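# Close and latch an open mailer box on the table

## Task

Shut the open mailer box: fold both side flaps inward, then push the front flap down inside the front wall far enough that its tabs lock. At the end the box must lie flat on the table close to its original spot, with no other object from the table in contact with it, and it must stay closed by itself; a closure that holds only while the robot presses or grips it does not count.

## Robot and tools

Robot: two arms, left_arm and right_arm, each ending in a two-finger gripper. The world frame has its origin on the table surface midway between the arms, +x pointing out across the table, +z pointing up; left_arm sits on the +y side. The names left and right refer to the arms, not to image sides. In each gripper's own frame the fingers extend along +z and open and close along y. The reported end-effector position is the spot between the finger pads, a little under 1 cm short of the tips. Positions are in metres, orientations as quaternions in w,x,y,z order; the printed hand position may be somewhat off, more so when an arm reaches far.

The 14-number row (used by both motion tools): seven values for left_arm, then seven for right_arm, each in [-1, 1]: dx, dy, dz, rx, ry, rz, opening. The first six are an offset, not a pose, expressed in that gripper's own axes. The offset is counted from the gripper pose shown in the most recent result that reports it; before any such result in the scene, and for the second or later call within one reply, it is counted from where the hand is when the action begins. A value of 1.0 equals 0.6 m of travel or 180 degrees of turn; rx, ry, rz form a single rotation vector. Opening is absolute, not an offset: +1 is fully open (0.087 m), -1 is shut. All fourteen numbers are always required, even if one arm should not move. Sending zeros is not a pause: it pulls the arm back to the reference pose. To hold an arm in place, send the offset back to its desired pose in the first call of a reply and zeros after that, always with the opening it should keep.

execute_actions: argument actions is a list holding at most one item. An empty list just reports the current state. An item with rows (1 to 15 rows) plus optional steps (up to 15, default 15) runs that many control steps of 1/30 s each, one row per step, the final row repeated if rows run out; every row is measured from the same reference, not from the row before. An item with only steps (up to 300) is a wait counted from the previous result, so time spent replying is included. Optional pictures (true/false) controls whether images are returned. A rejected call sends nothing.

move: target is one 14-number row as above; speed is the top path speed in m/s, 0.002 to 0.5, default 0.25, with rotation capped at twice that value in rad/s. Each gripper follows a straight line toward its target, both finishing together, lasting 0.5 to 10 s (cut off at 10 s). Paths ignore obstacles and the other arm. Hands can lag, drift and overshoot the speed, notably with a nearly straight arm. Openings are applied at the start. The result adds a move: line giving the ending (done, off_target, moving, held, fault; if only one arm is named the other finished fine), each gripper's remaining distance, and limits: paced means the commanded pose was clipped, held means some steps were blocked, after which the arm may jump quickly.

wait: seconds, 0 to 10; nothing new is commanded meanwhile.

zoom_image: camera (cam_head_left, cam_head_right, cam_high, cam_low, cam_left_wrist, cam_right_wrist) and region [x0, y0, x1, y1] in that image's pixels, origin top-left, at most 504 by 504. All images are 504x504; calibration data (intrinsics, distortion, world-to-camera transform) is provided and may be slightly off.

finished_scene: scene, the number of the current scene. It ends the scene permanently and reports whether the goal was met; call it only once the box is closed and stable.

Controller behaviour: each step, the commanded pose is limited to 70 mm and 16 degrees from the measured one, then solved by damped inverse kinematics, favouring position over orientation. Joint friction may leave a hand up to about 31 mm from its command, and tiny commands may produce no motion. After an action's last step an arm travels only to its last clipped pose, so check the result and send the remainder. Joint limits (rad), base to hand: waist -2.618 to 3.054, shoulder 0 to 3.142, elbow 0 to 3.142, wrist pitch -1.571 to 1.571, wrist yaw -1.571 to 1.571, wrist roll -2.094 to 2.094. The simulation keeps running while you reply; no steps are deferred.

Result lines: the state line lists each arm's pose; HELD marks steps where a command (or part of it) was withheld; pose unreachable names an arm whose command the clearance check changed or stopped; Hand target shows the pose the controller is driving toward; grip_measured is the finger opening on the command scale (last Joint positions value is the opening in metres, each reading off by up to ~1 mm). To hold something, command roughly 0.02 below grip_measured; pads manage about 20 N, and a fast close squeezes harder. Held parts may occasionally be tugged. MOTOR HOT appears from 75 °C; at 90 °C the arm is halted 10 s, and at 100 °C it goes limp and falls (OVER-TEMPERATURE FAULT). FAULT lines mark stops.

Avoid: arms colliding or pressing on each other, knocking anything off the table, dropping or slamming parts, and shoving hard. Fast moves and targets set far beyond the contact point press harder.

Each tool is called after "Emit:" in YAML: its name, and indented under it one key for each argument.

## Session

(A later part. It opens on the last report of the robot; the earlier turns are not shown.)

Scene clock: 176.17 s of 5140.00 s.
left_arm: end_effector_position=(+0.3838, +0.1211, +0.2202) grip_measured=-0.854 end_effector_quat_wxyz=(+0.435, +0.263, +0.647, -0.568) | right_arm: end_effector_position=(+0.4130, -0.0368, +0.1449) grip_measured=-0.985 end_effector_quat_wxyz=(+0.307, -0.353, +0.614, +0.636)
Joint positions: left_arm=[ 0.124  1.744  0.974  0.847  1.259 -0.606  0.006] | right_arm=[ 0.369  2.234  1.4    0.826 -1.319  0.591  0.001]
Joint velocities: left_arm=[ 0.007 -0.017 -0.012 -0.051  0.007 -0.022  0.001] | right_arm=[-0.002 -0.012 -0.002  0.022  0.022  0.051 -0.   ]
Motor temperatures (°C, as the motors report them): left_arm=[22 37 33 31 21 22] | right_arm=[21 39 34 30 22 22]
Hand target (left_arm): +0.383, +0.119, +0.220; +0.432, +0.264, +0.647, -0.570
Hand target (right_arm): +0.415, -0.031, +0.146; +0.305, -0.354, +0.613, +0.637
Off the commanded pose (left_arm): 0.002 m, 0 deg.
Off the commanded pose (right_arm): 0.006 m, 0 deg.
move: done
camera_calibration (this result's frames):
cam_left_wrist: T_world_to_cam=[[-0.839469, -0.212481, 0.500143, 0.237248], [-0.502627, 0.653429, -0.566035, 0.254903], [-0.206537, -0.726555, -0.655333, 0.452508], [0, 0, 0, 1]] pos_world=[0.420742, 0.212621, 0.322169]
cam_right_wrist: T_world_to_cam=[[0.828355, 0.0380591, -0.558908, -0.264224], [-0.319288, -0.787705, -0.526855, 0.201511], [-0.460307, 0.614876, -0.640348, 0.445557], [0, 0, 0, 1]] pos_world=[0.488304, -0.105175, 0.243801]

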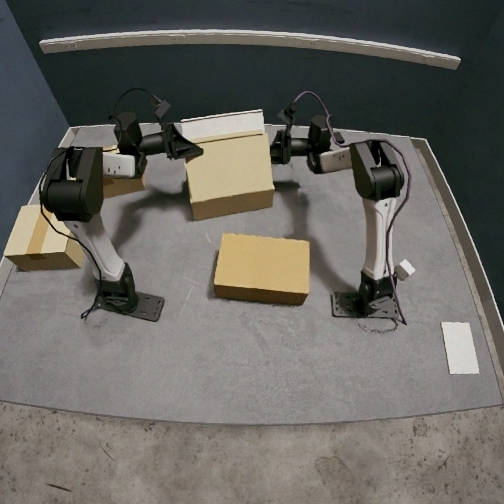

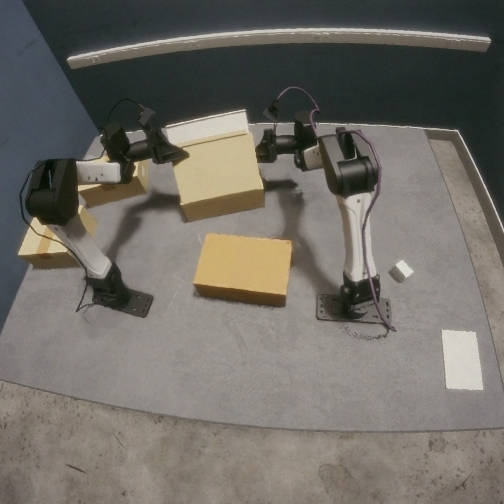

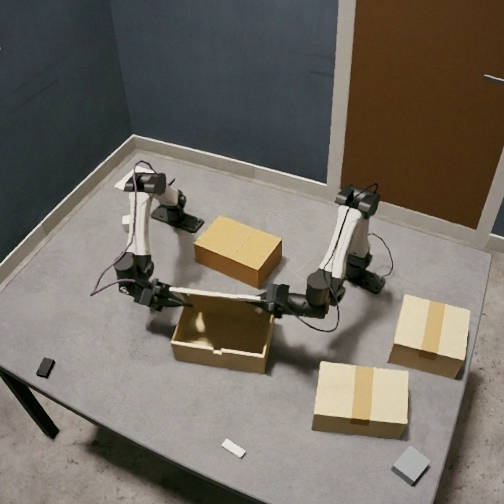

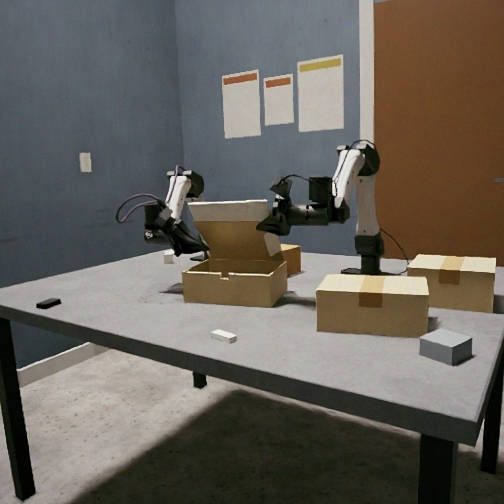

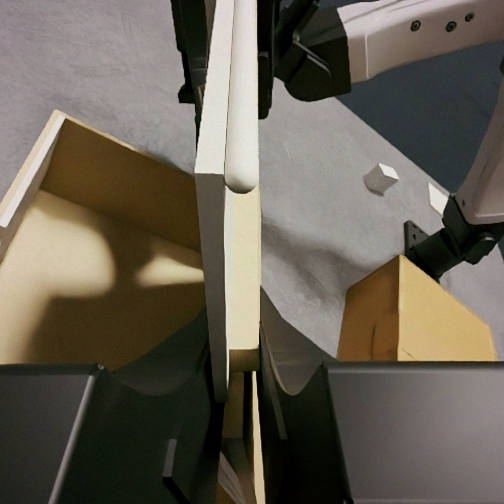

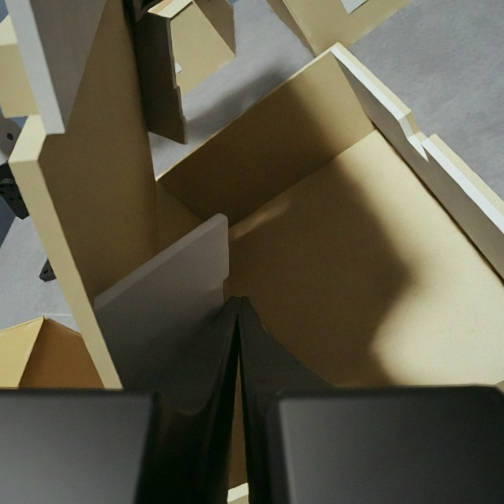

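Emit:
move:
  target: [0,0,0,0,0,0,-1, 0,0,-0.27,0,0,0,-1]
  speed: 0.12

Emit:
move:
  target: [0.047,-0.068,0.043,0.045,0.026,0,-1, 0,0,0,0,0,0,-1]
  speed: 0.04

Scene clock: 181.33 s of 5140.00 s.
left_arm: end_effector_position=(+0.3838, +0.1211, +0.2202) grip_measured=-0.854 end_effector_quat_wxyz=(+0.435, +0.263, +0.647, -0.568) | right_arm: end_effector_position=(+0.4282, -0.1970, +0.1399) grip_measured=-0.985 end_effector_quat_wxyz=(+0.332, -0.311, +0.635, +0.624)
Joint positions: left_arm=[ 0.124  1.744  0.974  0.847  1.259 -0.606  0.006] | right_arm=[ 0.011  2.157  1.259  0.826 -1.571  0.553  0.001]
Joint velocities: left_arm=[ 0.007  0.002 -0.007 -0.022 -0.022  0.022  0.   ] | right_arm=[-0.012  0.002 -0.007 -0.051 -0.007 -0.022 -0.   ]
Motor temperatures (°C, as the motors report them): left_arm=[22 38 33 31 21 22] | right_arm=[21 40 34 30 22 22]
Hand target (left_arm): +0.384, +0.121, +0.220; +0.435, +0.263, +0.647, -0.568
Hand target (right_arm): +0.423, -0.197, +0.145; +0.338, -0.322, +0.630, +0.621
Off the commanded pose (left_arm): 0.000 m, 0 deg.
Off the commanded pose (right_arm): 0.007 m, 6 deg.
joint sent to its limit (right arm) — the command would take joint 5 (wrist yaw) past its lower limit, so that joint was sent only as far as its limit.
After step 90, 0.47 s passed at rest.
move: off_target (right_arm)
camera_calibration (this result's frames):
cam_left_wrist: T_world_to_cam=[[-0.839469, -0.212481, 0.500143, 0.237248], [-0.502627, 0.653429, -0.566035, 0.254903], [-0.206537, -0.726555, -0.655333, 0.452508], [0, 0, 0, 1]] pos_world=[0.420742, 0.212621, 0.322169]
cam_right_wrist: T_world_to_cam=[[0.812428, -0.0478671, -0.581094, -0.280609], [-0.414658, -0.748078, -0.518111, 0.124972], [-0.409903, 0.661883, -0.627607, 0.533723], [0, 0, 0, 1]] pos_world=[0.49857, -0.273205, 0.236658]

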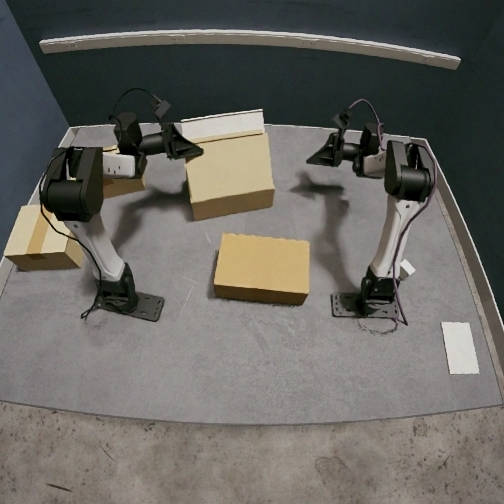

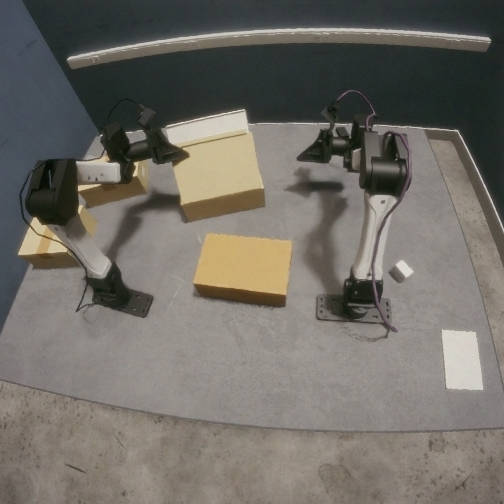

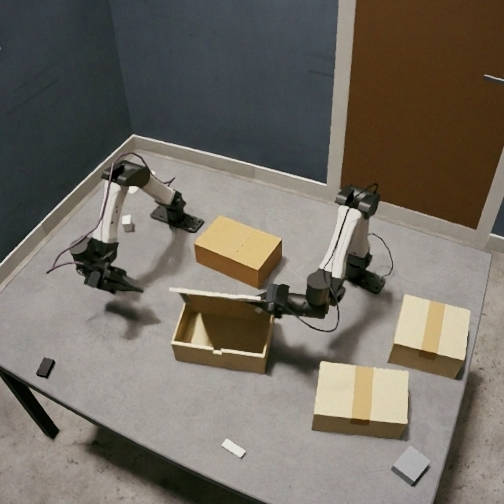

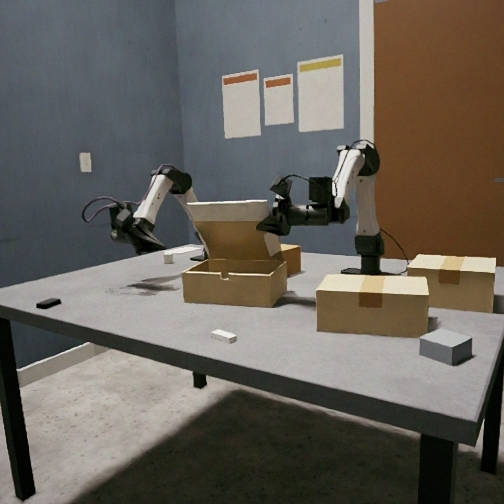

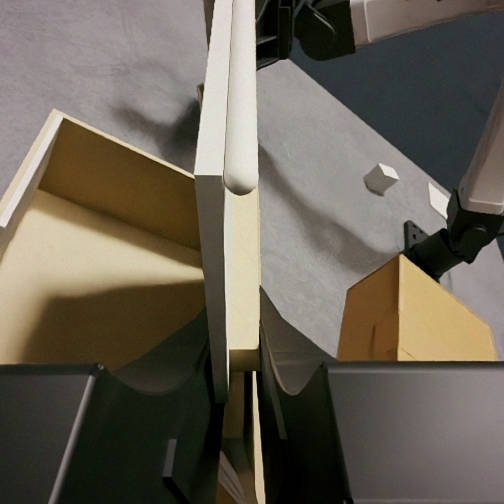

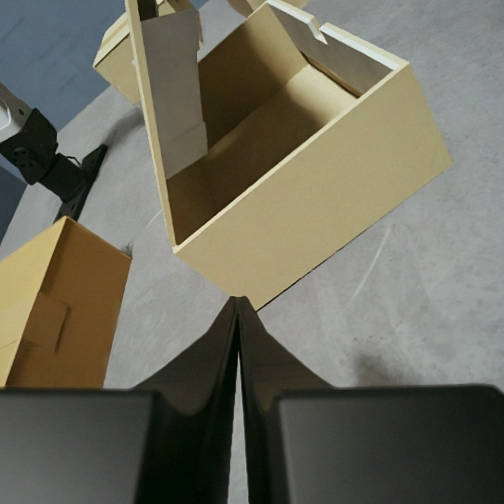

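Scene clock: 183.63 s of 5140.00 s.
left_arm: end_effector_position=(+0.3518, +0.0853, +0.2215) grip_measured=-0.854 end_effector_quat_wxyz=(+0.401, +0.316, +0.620, -0.596) | right_arm: end_effector_position=(+0.4282, -0.1970, +0.1399) grip_measured=-0.985 end_effector_quat_wxyz=(+0.332, -0.311, +0.635, +0.624)
Joint positions: left_arm=[ 0.027  1.737  0.953  0.903  1.307 -0.625  0.006] | right_arm=[ 0.011  2.157  1.259  0.826 -1.571  0.553  0.001]
Joint velocities: left_arm=[-0.007 -0.017  0.002  0.007 -0.022  0.051  0.001] | right_arm=[ 0.002  0.002 -0.002 -0.007 -0.081  0.095 -0.001]
Motor temperatures (°C, as the motors report them): left_arm=[22 38 33 31 21 22] | right_arm=[21 40 34 30 22 22]
Hand target (left_arm): +0.343, +0.083, +0.219; +0.389, +0.316, +0.621, -0.603
Hand target (right_arm): +0.428, -0.197, +0.140; +0.332, -0.311, +0.635, +0.624
Off the commanded pose (left_arm): 0.010 m, 2 deg.
Off the commanded pose (right_arm): 0.000 m, 0 deg.
move: done
camera_calibration (this result's frames):
cam_left_wrist: T_world_to_cam=[[-0.873104, -0.0868471, 0.479736, 0.207776], [-0.389298, 0.716553, -0.578791, 0.220511], [-0.29349, -0.692105, -0.659435, 0.449297], [0, 0, 0, 1]] pos_world=[0.399119, 0.170998, 0.324233]
cam_right_wrist: T_world_to_cam=[[0.812428, -0.0478671, -0.581094, -0.280609], [-0.414658, -0.748078, -0.518111, 0.124972], [-0.409903, 0.661883, -0.627607, 0.533723], [0, 0, 0, 1]] pos_world=[0.49857, -0.273205, 0.236658]

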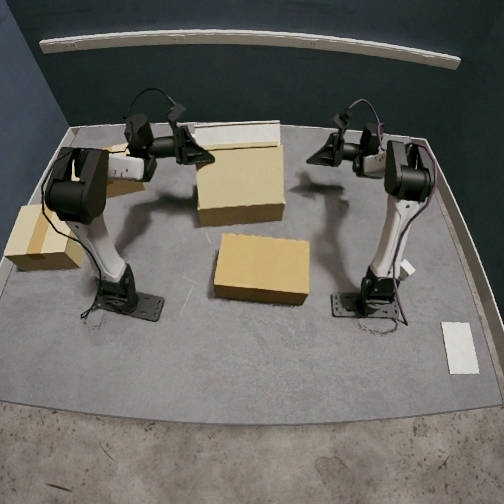

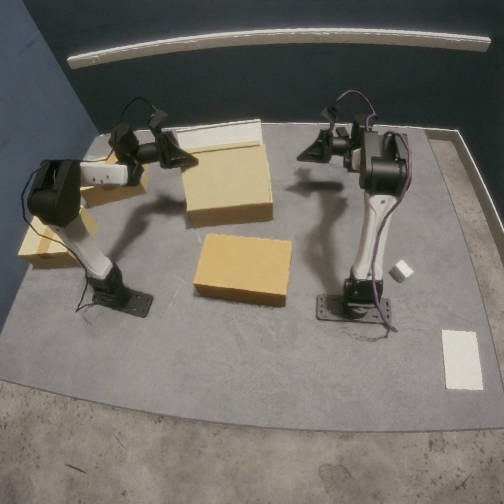

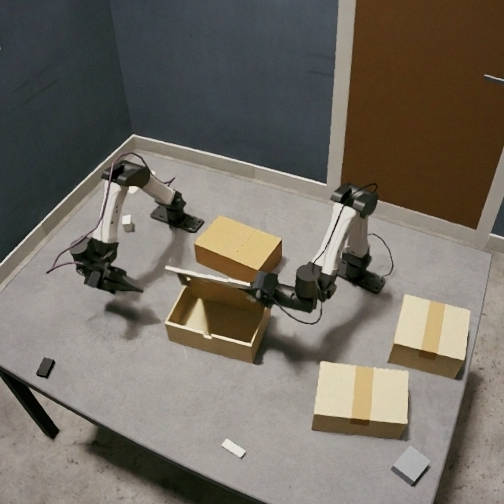

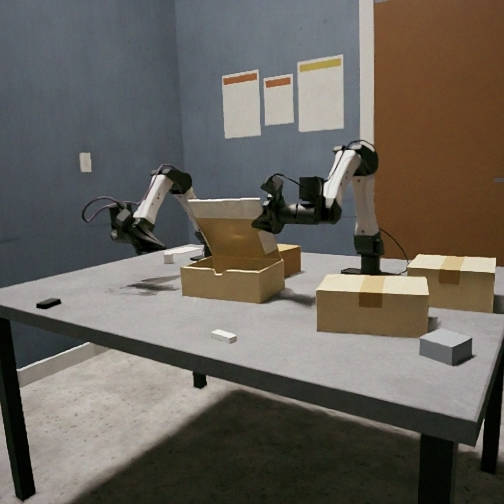

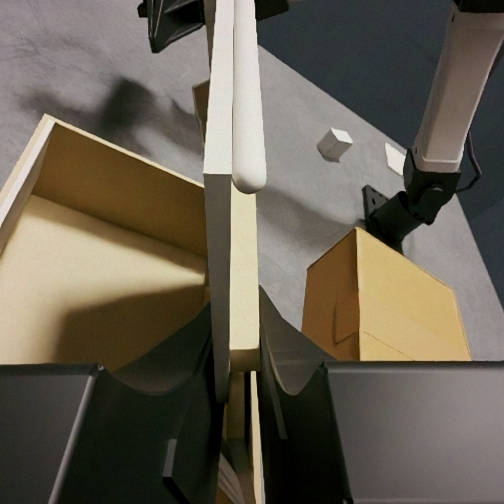

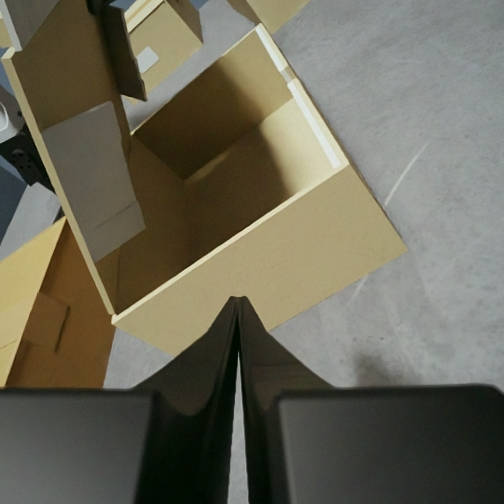

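Emit:
move:
  target: [0,0,0,0,0,0,-1, -0.113,0.226,0,0,0,0,-1]
  speed: 0.15

Emit:
move:
  target: [0,0,0,0,0,0,-1, 0,0,0.26,0,0,0,-1]
  speed: 0.1

Scene clock: 188.13 s of 5140.00 s.
left_arm: end_effector_position=(+0.3519, +0.0853, +0.2216) grip_measured=-0.854 end_effector_quat_wxyz=(+0.402, +0.317, +0.620, -0.595) | right_arm: end_effector_position=(+0.3638, -0.1947, +0.2752) grip_measured=-0.985 end_effector_quat_wxyz=(+0.343, -0.322, +0.630, +0.618)
Joint positions: left_arm=[ 0.027  1.737  0.953  0.905  1.307 -0.623  0.006] | right_arm=[ 0.011  1.727  1.173  0.736 -1.571  0.773  0.001]
Joint velocities: left_arm=[-0.002 -0.002  0.007 -0.022 -0.007 -0.007  0.   ] | right_arm=[-0.007  0.012  0.002 -0.051 -0.037  0.081 -0.001]
Motor temperatures (°C, as the motors report them): left_arm=[22 38 33 31 21 22] | right_arm=[21 40 34 30 22 22]
Hand target (left_arm): +0.352, +0.085, +0.222; +0.401, +0.316, +0.620, -0.596
Hand target (right_arm): +0.359, -0.194, +0.273; +0.332, -0.311, +0.635, +0.624
Off the commanded pose (left_arm): 0.000 m, 0 deg.
Off the commanded pose (right_arm): 0.006 m, 2 deg.
move: done
camera_calibration (this result's frames):
cam_left_wrist: T_world_to_cam=[[-0.874726, -0.0869071, 0.476761, 0.209047], [-0.387369, 0.716539, -0.580101, 0.220227], [-0.291203, -0.692112, -0.66044, 0.448822], [0, 0, 0, 1]] pos_world=[0.398866, 0.171001, 0.324509]
cam_right_wrist: T_world_to_cam=[[0.832077, -0.0488355, -0.552507, -0.164712], [-0.396734, -0.748533, -0.53132, 0.167021], [-0.387622, 0.661297, -0.642211, 0.586547], [0, 0, 0, 1]] pos_world=[0.430674, -0.270905, 0.374424]

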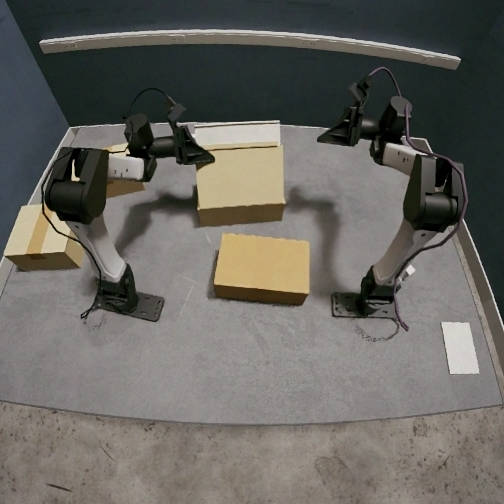

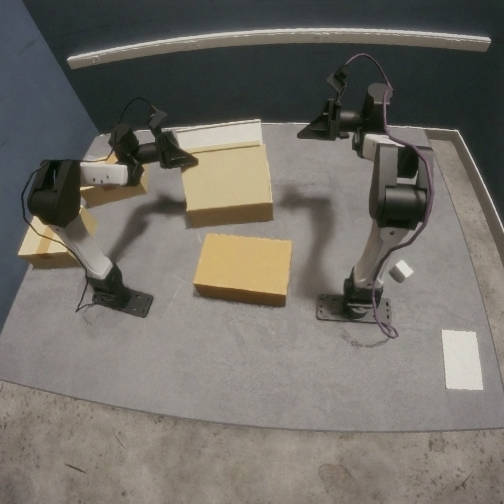

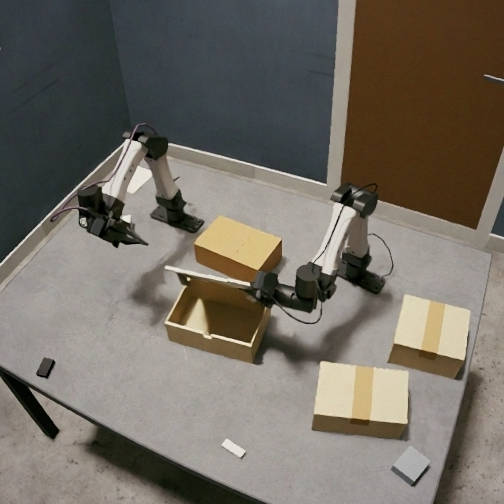

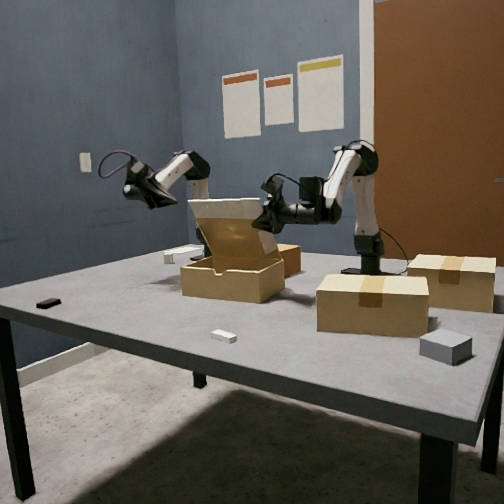

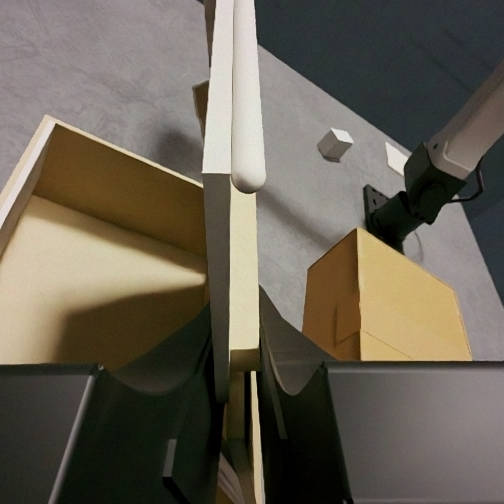

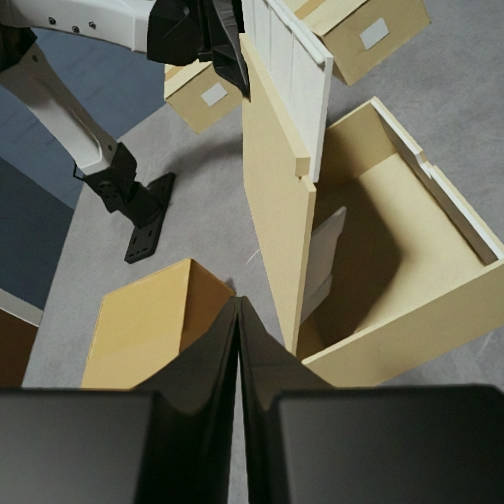

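Scene clock: 190.10 s of 5140.00 s.
left_arm: end_effector_position=(+0.3520, +0.0853, +0.2216) grip_measured=-0.854 end_effector_quat_wxyz=(+0.402, +0.317, +0.619, -0.595) | right_arm: end_effector_position=(+0.3653, -0.0430, +0.2752) grip_measured=-0.985 end_effector_quat_wxyz=(+0.341, -0.323, +0.629, +0.620)
Joint positions: left_arm=[ 0.027  1.737  0.953  0.905  1.307 -0.621  0.006] | right_arm=[ 0.399  1.809  1.325  0.487 -1.188  0.597  0.001]
Joint velocities: left_arm=[ 0.012 -0.012 -0.027 -0.007  0.037 -0.037 -0.   ] | right_arm=[-0.007  0.002  0.012  0.007  0.037  0.022 -0.   ]
Motor temperatures (°C, as the motors report them): left_arm=[22 38 33 31 21 22] | right_arm=[21 40 34 30 22 22]
Hand target (left_arm): +0.352, +0.085, +0.222; +0.402, +0.317, +0.620, -0.595
Hand target (right_arm): +0.370, -0.040, +0.275; +0.343, -0.322, +0.630, +0.618
Off the commanded pose (left_arm): 0.000 m, 0 deg.
Off the commanded pose (right_arm): 0.006 m, 0 deg.
move: done
camera_calibration (this result's frames):
cam_left_wrist: T_world_to_cam=[[-0.875443, -0.0870369, 0.47542, 0.209671], [-0.386525, 0.716627, -0.580555, 0.220023], [-0.290169, -0.692005, -0.661008, 0.448574], [0, 0, 0, 1]] pos_world=[0.398762, 0.170991, 0.324565]
cam_right_wrist: T_world_to_cam=[[0.830992, -0.0431331, -0.55461, -0.157342], [-0.39347, -0.750342, -0.531195, 0.279913], [-0.393235, 0.659642, -0.640499, 0.488258], [0, 0, 0, 1]] pos_world=[0.432887, -0.118832, 0.374154]

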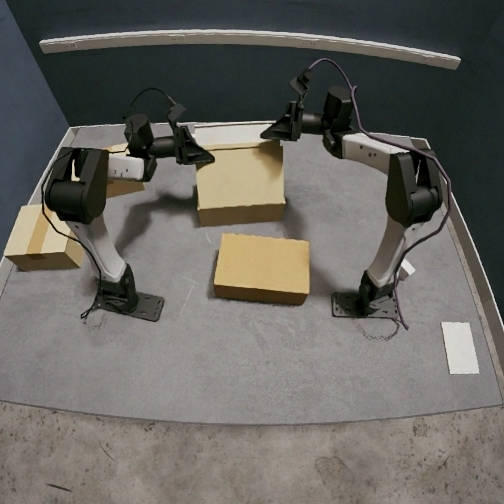

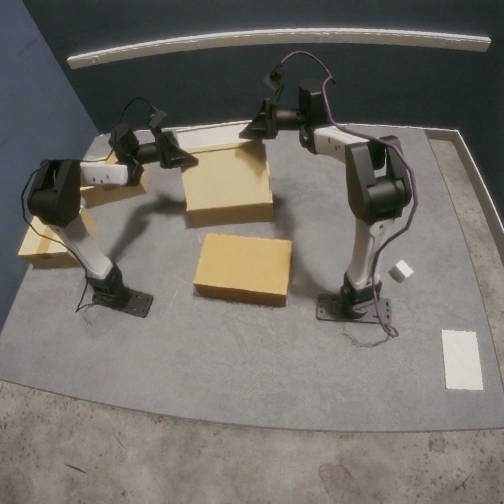

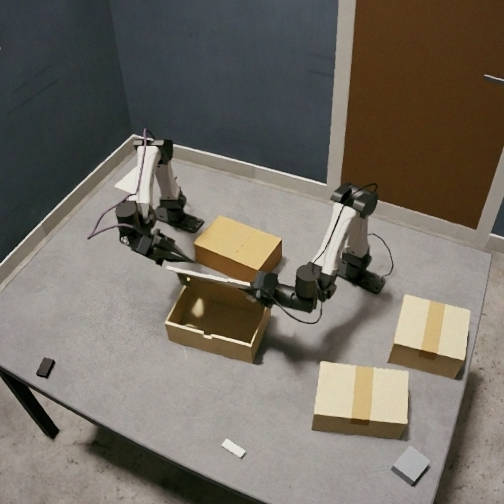

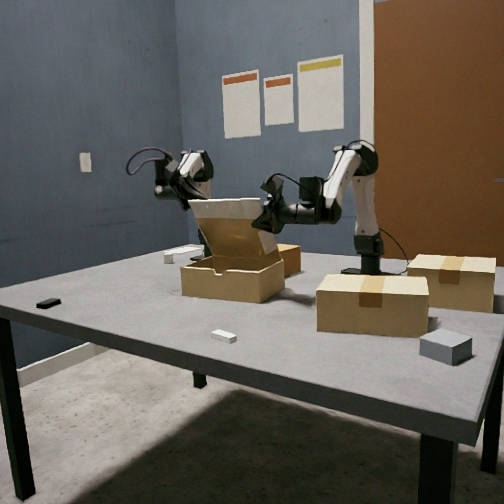

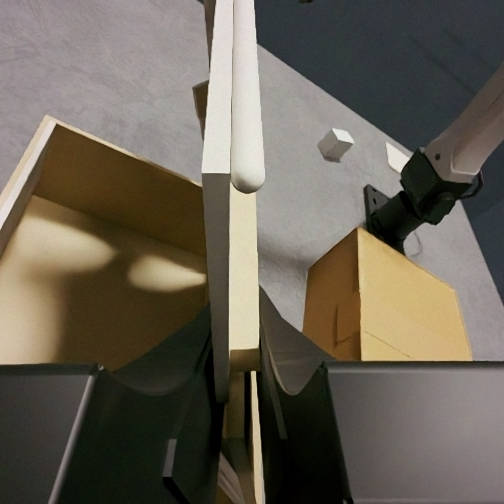

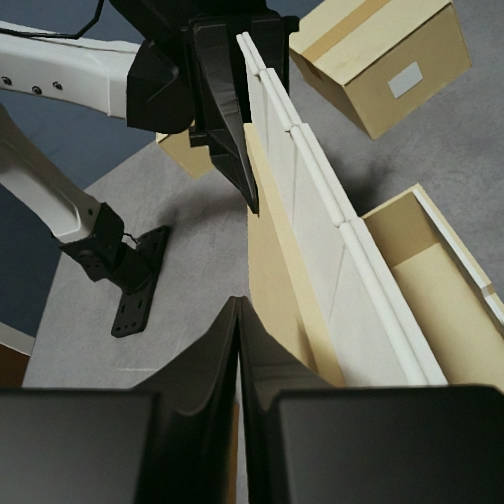

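Emit:
move:
  target: [0,0,0,0,0,0,-1, 0.01,-0.11,0,0,0,0,-1]
  speed: 0.04

Scene clock: 193.37 s of 5140.00 s.
left_arm: end_effector_position=(+0.3600, +0.0858, +0.2216) grip_measured=-0.850 end_effector_quat_wxyz=(+0.413, +0.299, +0.627, -0.588) | right_arm: end_effector_position=(+0.4027, -0.0429, +0.2399) grip_measured=-0.985 end_effector_quat_wxyz=(+0.331, -0.333, +0.623, +0.626)
Joint positions: left_arm=[ 0.028  1.737  0.953  0.896  1.262 -0.621  0.007] | right_arm=[ 0.367  1.996  1.432  0.571 -1.254  0.599  0.001]
Joint velocities: left_arm=[-0.007  0.012 -0.012 -0.007  0.051  0.022  0.   ] | right_arm=[-0.002  0.007 -0.002  0.022  0.022 -0.051 -0.   ]
Motor temperatures (°C, as the motors report them): left_arm=[22 38 33 31 21 22] | right_arm=[21 40 34 30 22 22]
Hand target (left_arm): +0.352, +0.085, +0.222; +0.402, +0.317, +0.620, -0.595
Hand target (right_arm): +0.416, -0.045, +0.234; +0.341, -0.323, +0.629, +0.620
Off the commanded pose (left_arm): 0.008 m, 3 deg.
Off the commanded pose (right_arm): 0.015 m, 2 deg.
move: off_target (left_arm, right_arm)
camera_calibration (this result's frames):
cam_left_wrist: T_world_to_cam=[[-0.866006, -0.125428, 0.484048, 0.214773], [-0.424653, 0.695595, -0.579498, 0.238053], [-0.264016, -0.707401, -0.655652, 0.441972], [0, 0, 0, 1]] pos_world=[0.403772, 0.174001, 0.32377]
cam_right_wrist: T_world_to_cam=[[0.832328, -0.0150377, -0.55408, -0.207502], [-0.368006, -0.762512, -0.532116, 0.265379], [-0.41449, 0.6468, -0.640194, 0.488286], [0, 0, 0, 1]] pos_world=[0.472761, -0.116589, 0.338837]

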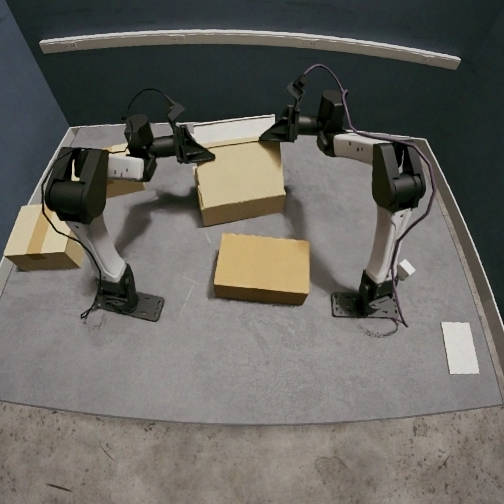

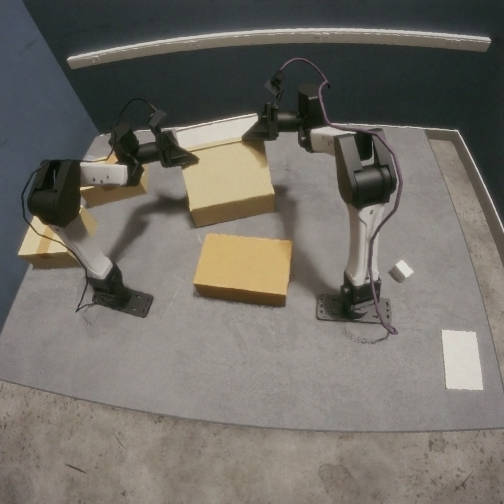

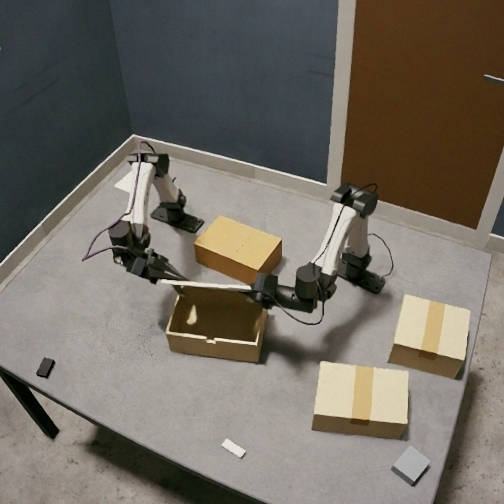

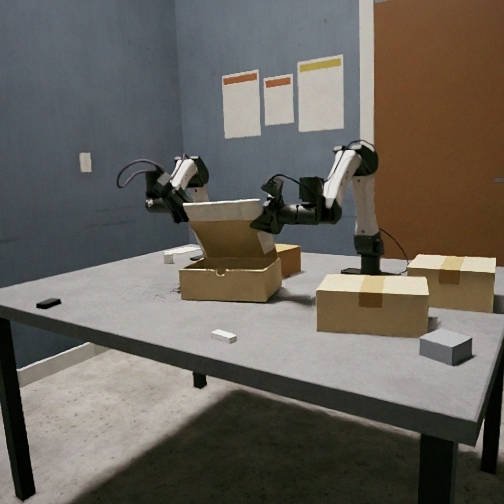

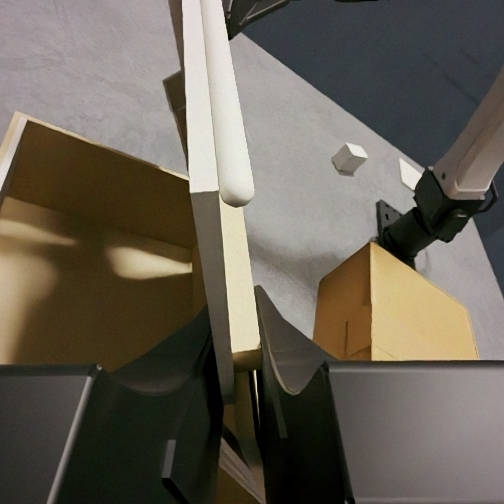

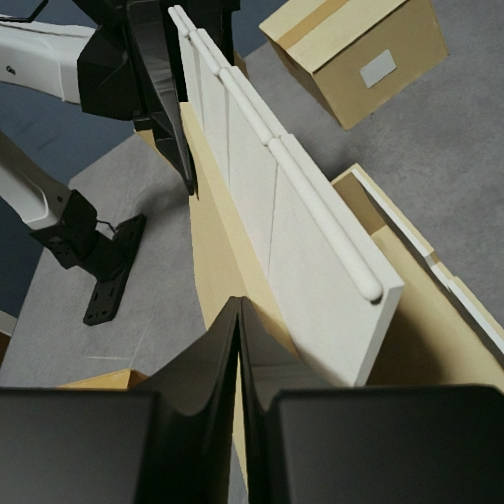

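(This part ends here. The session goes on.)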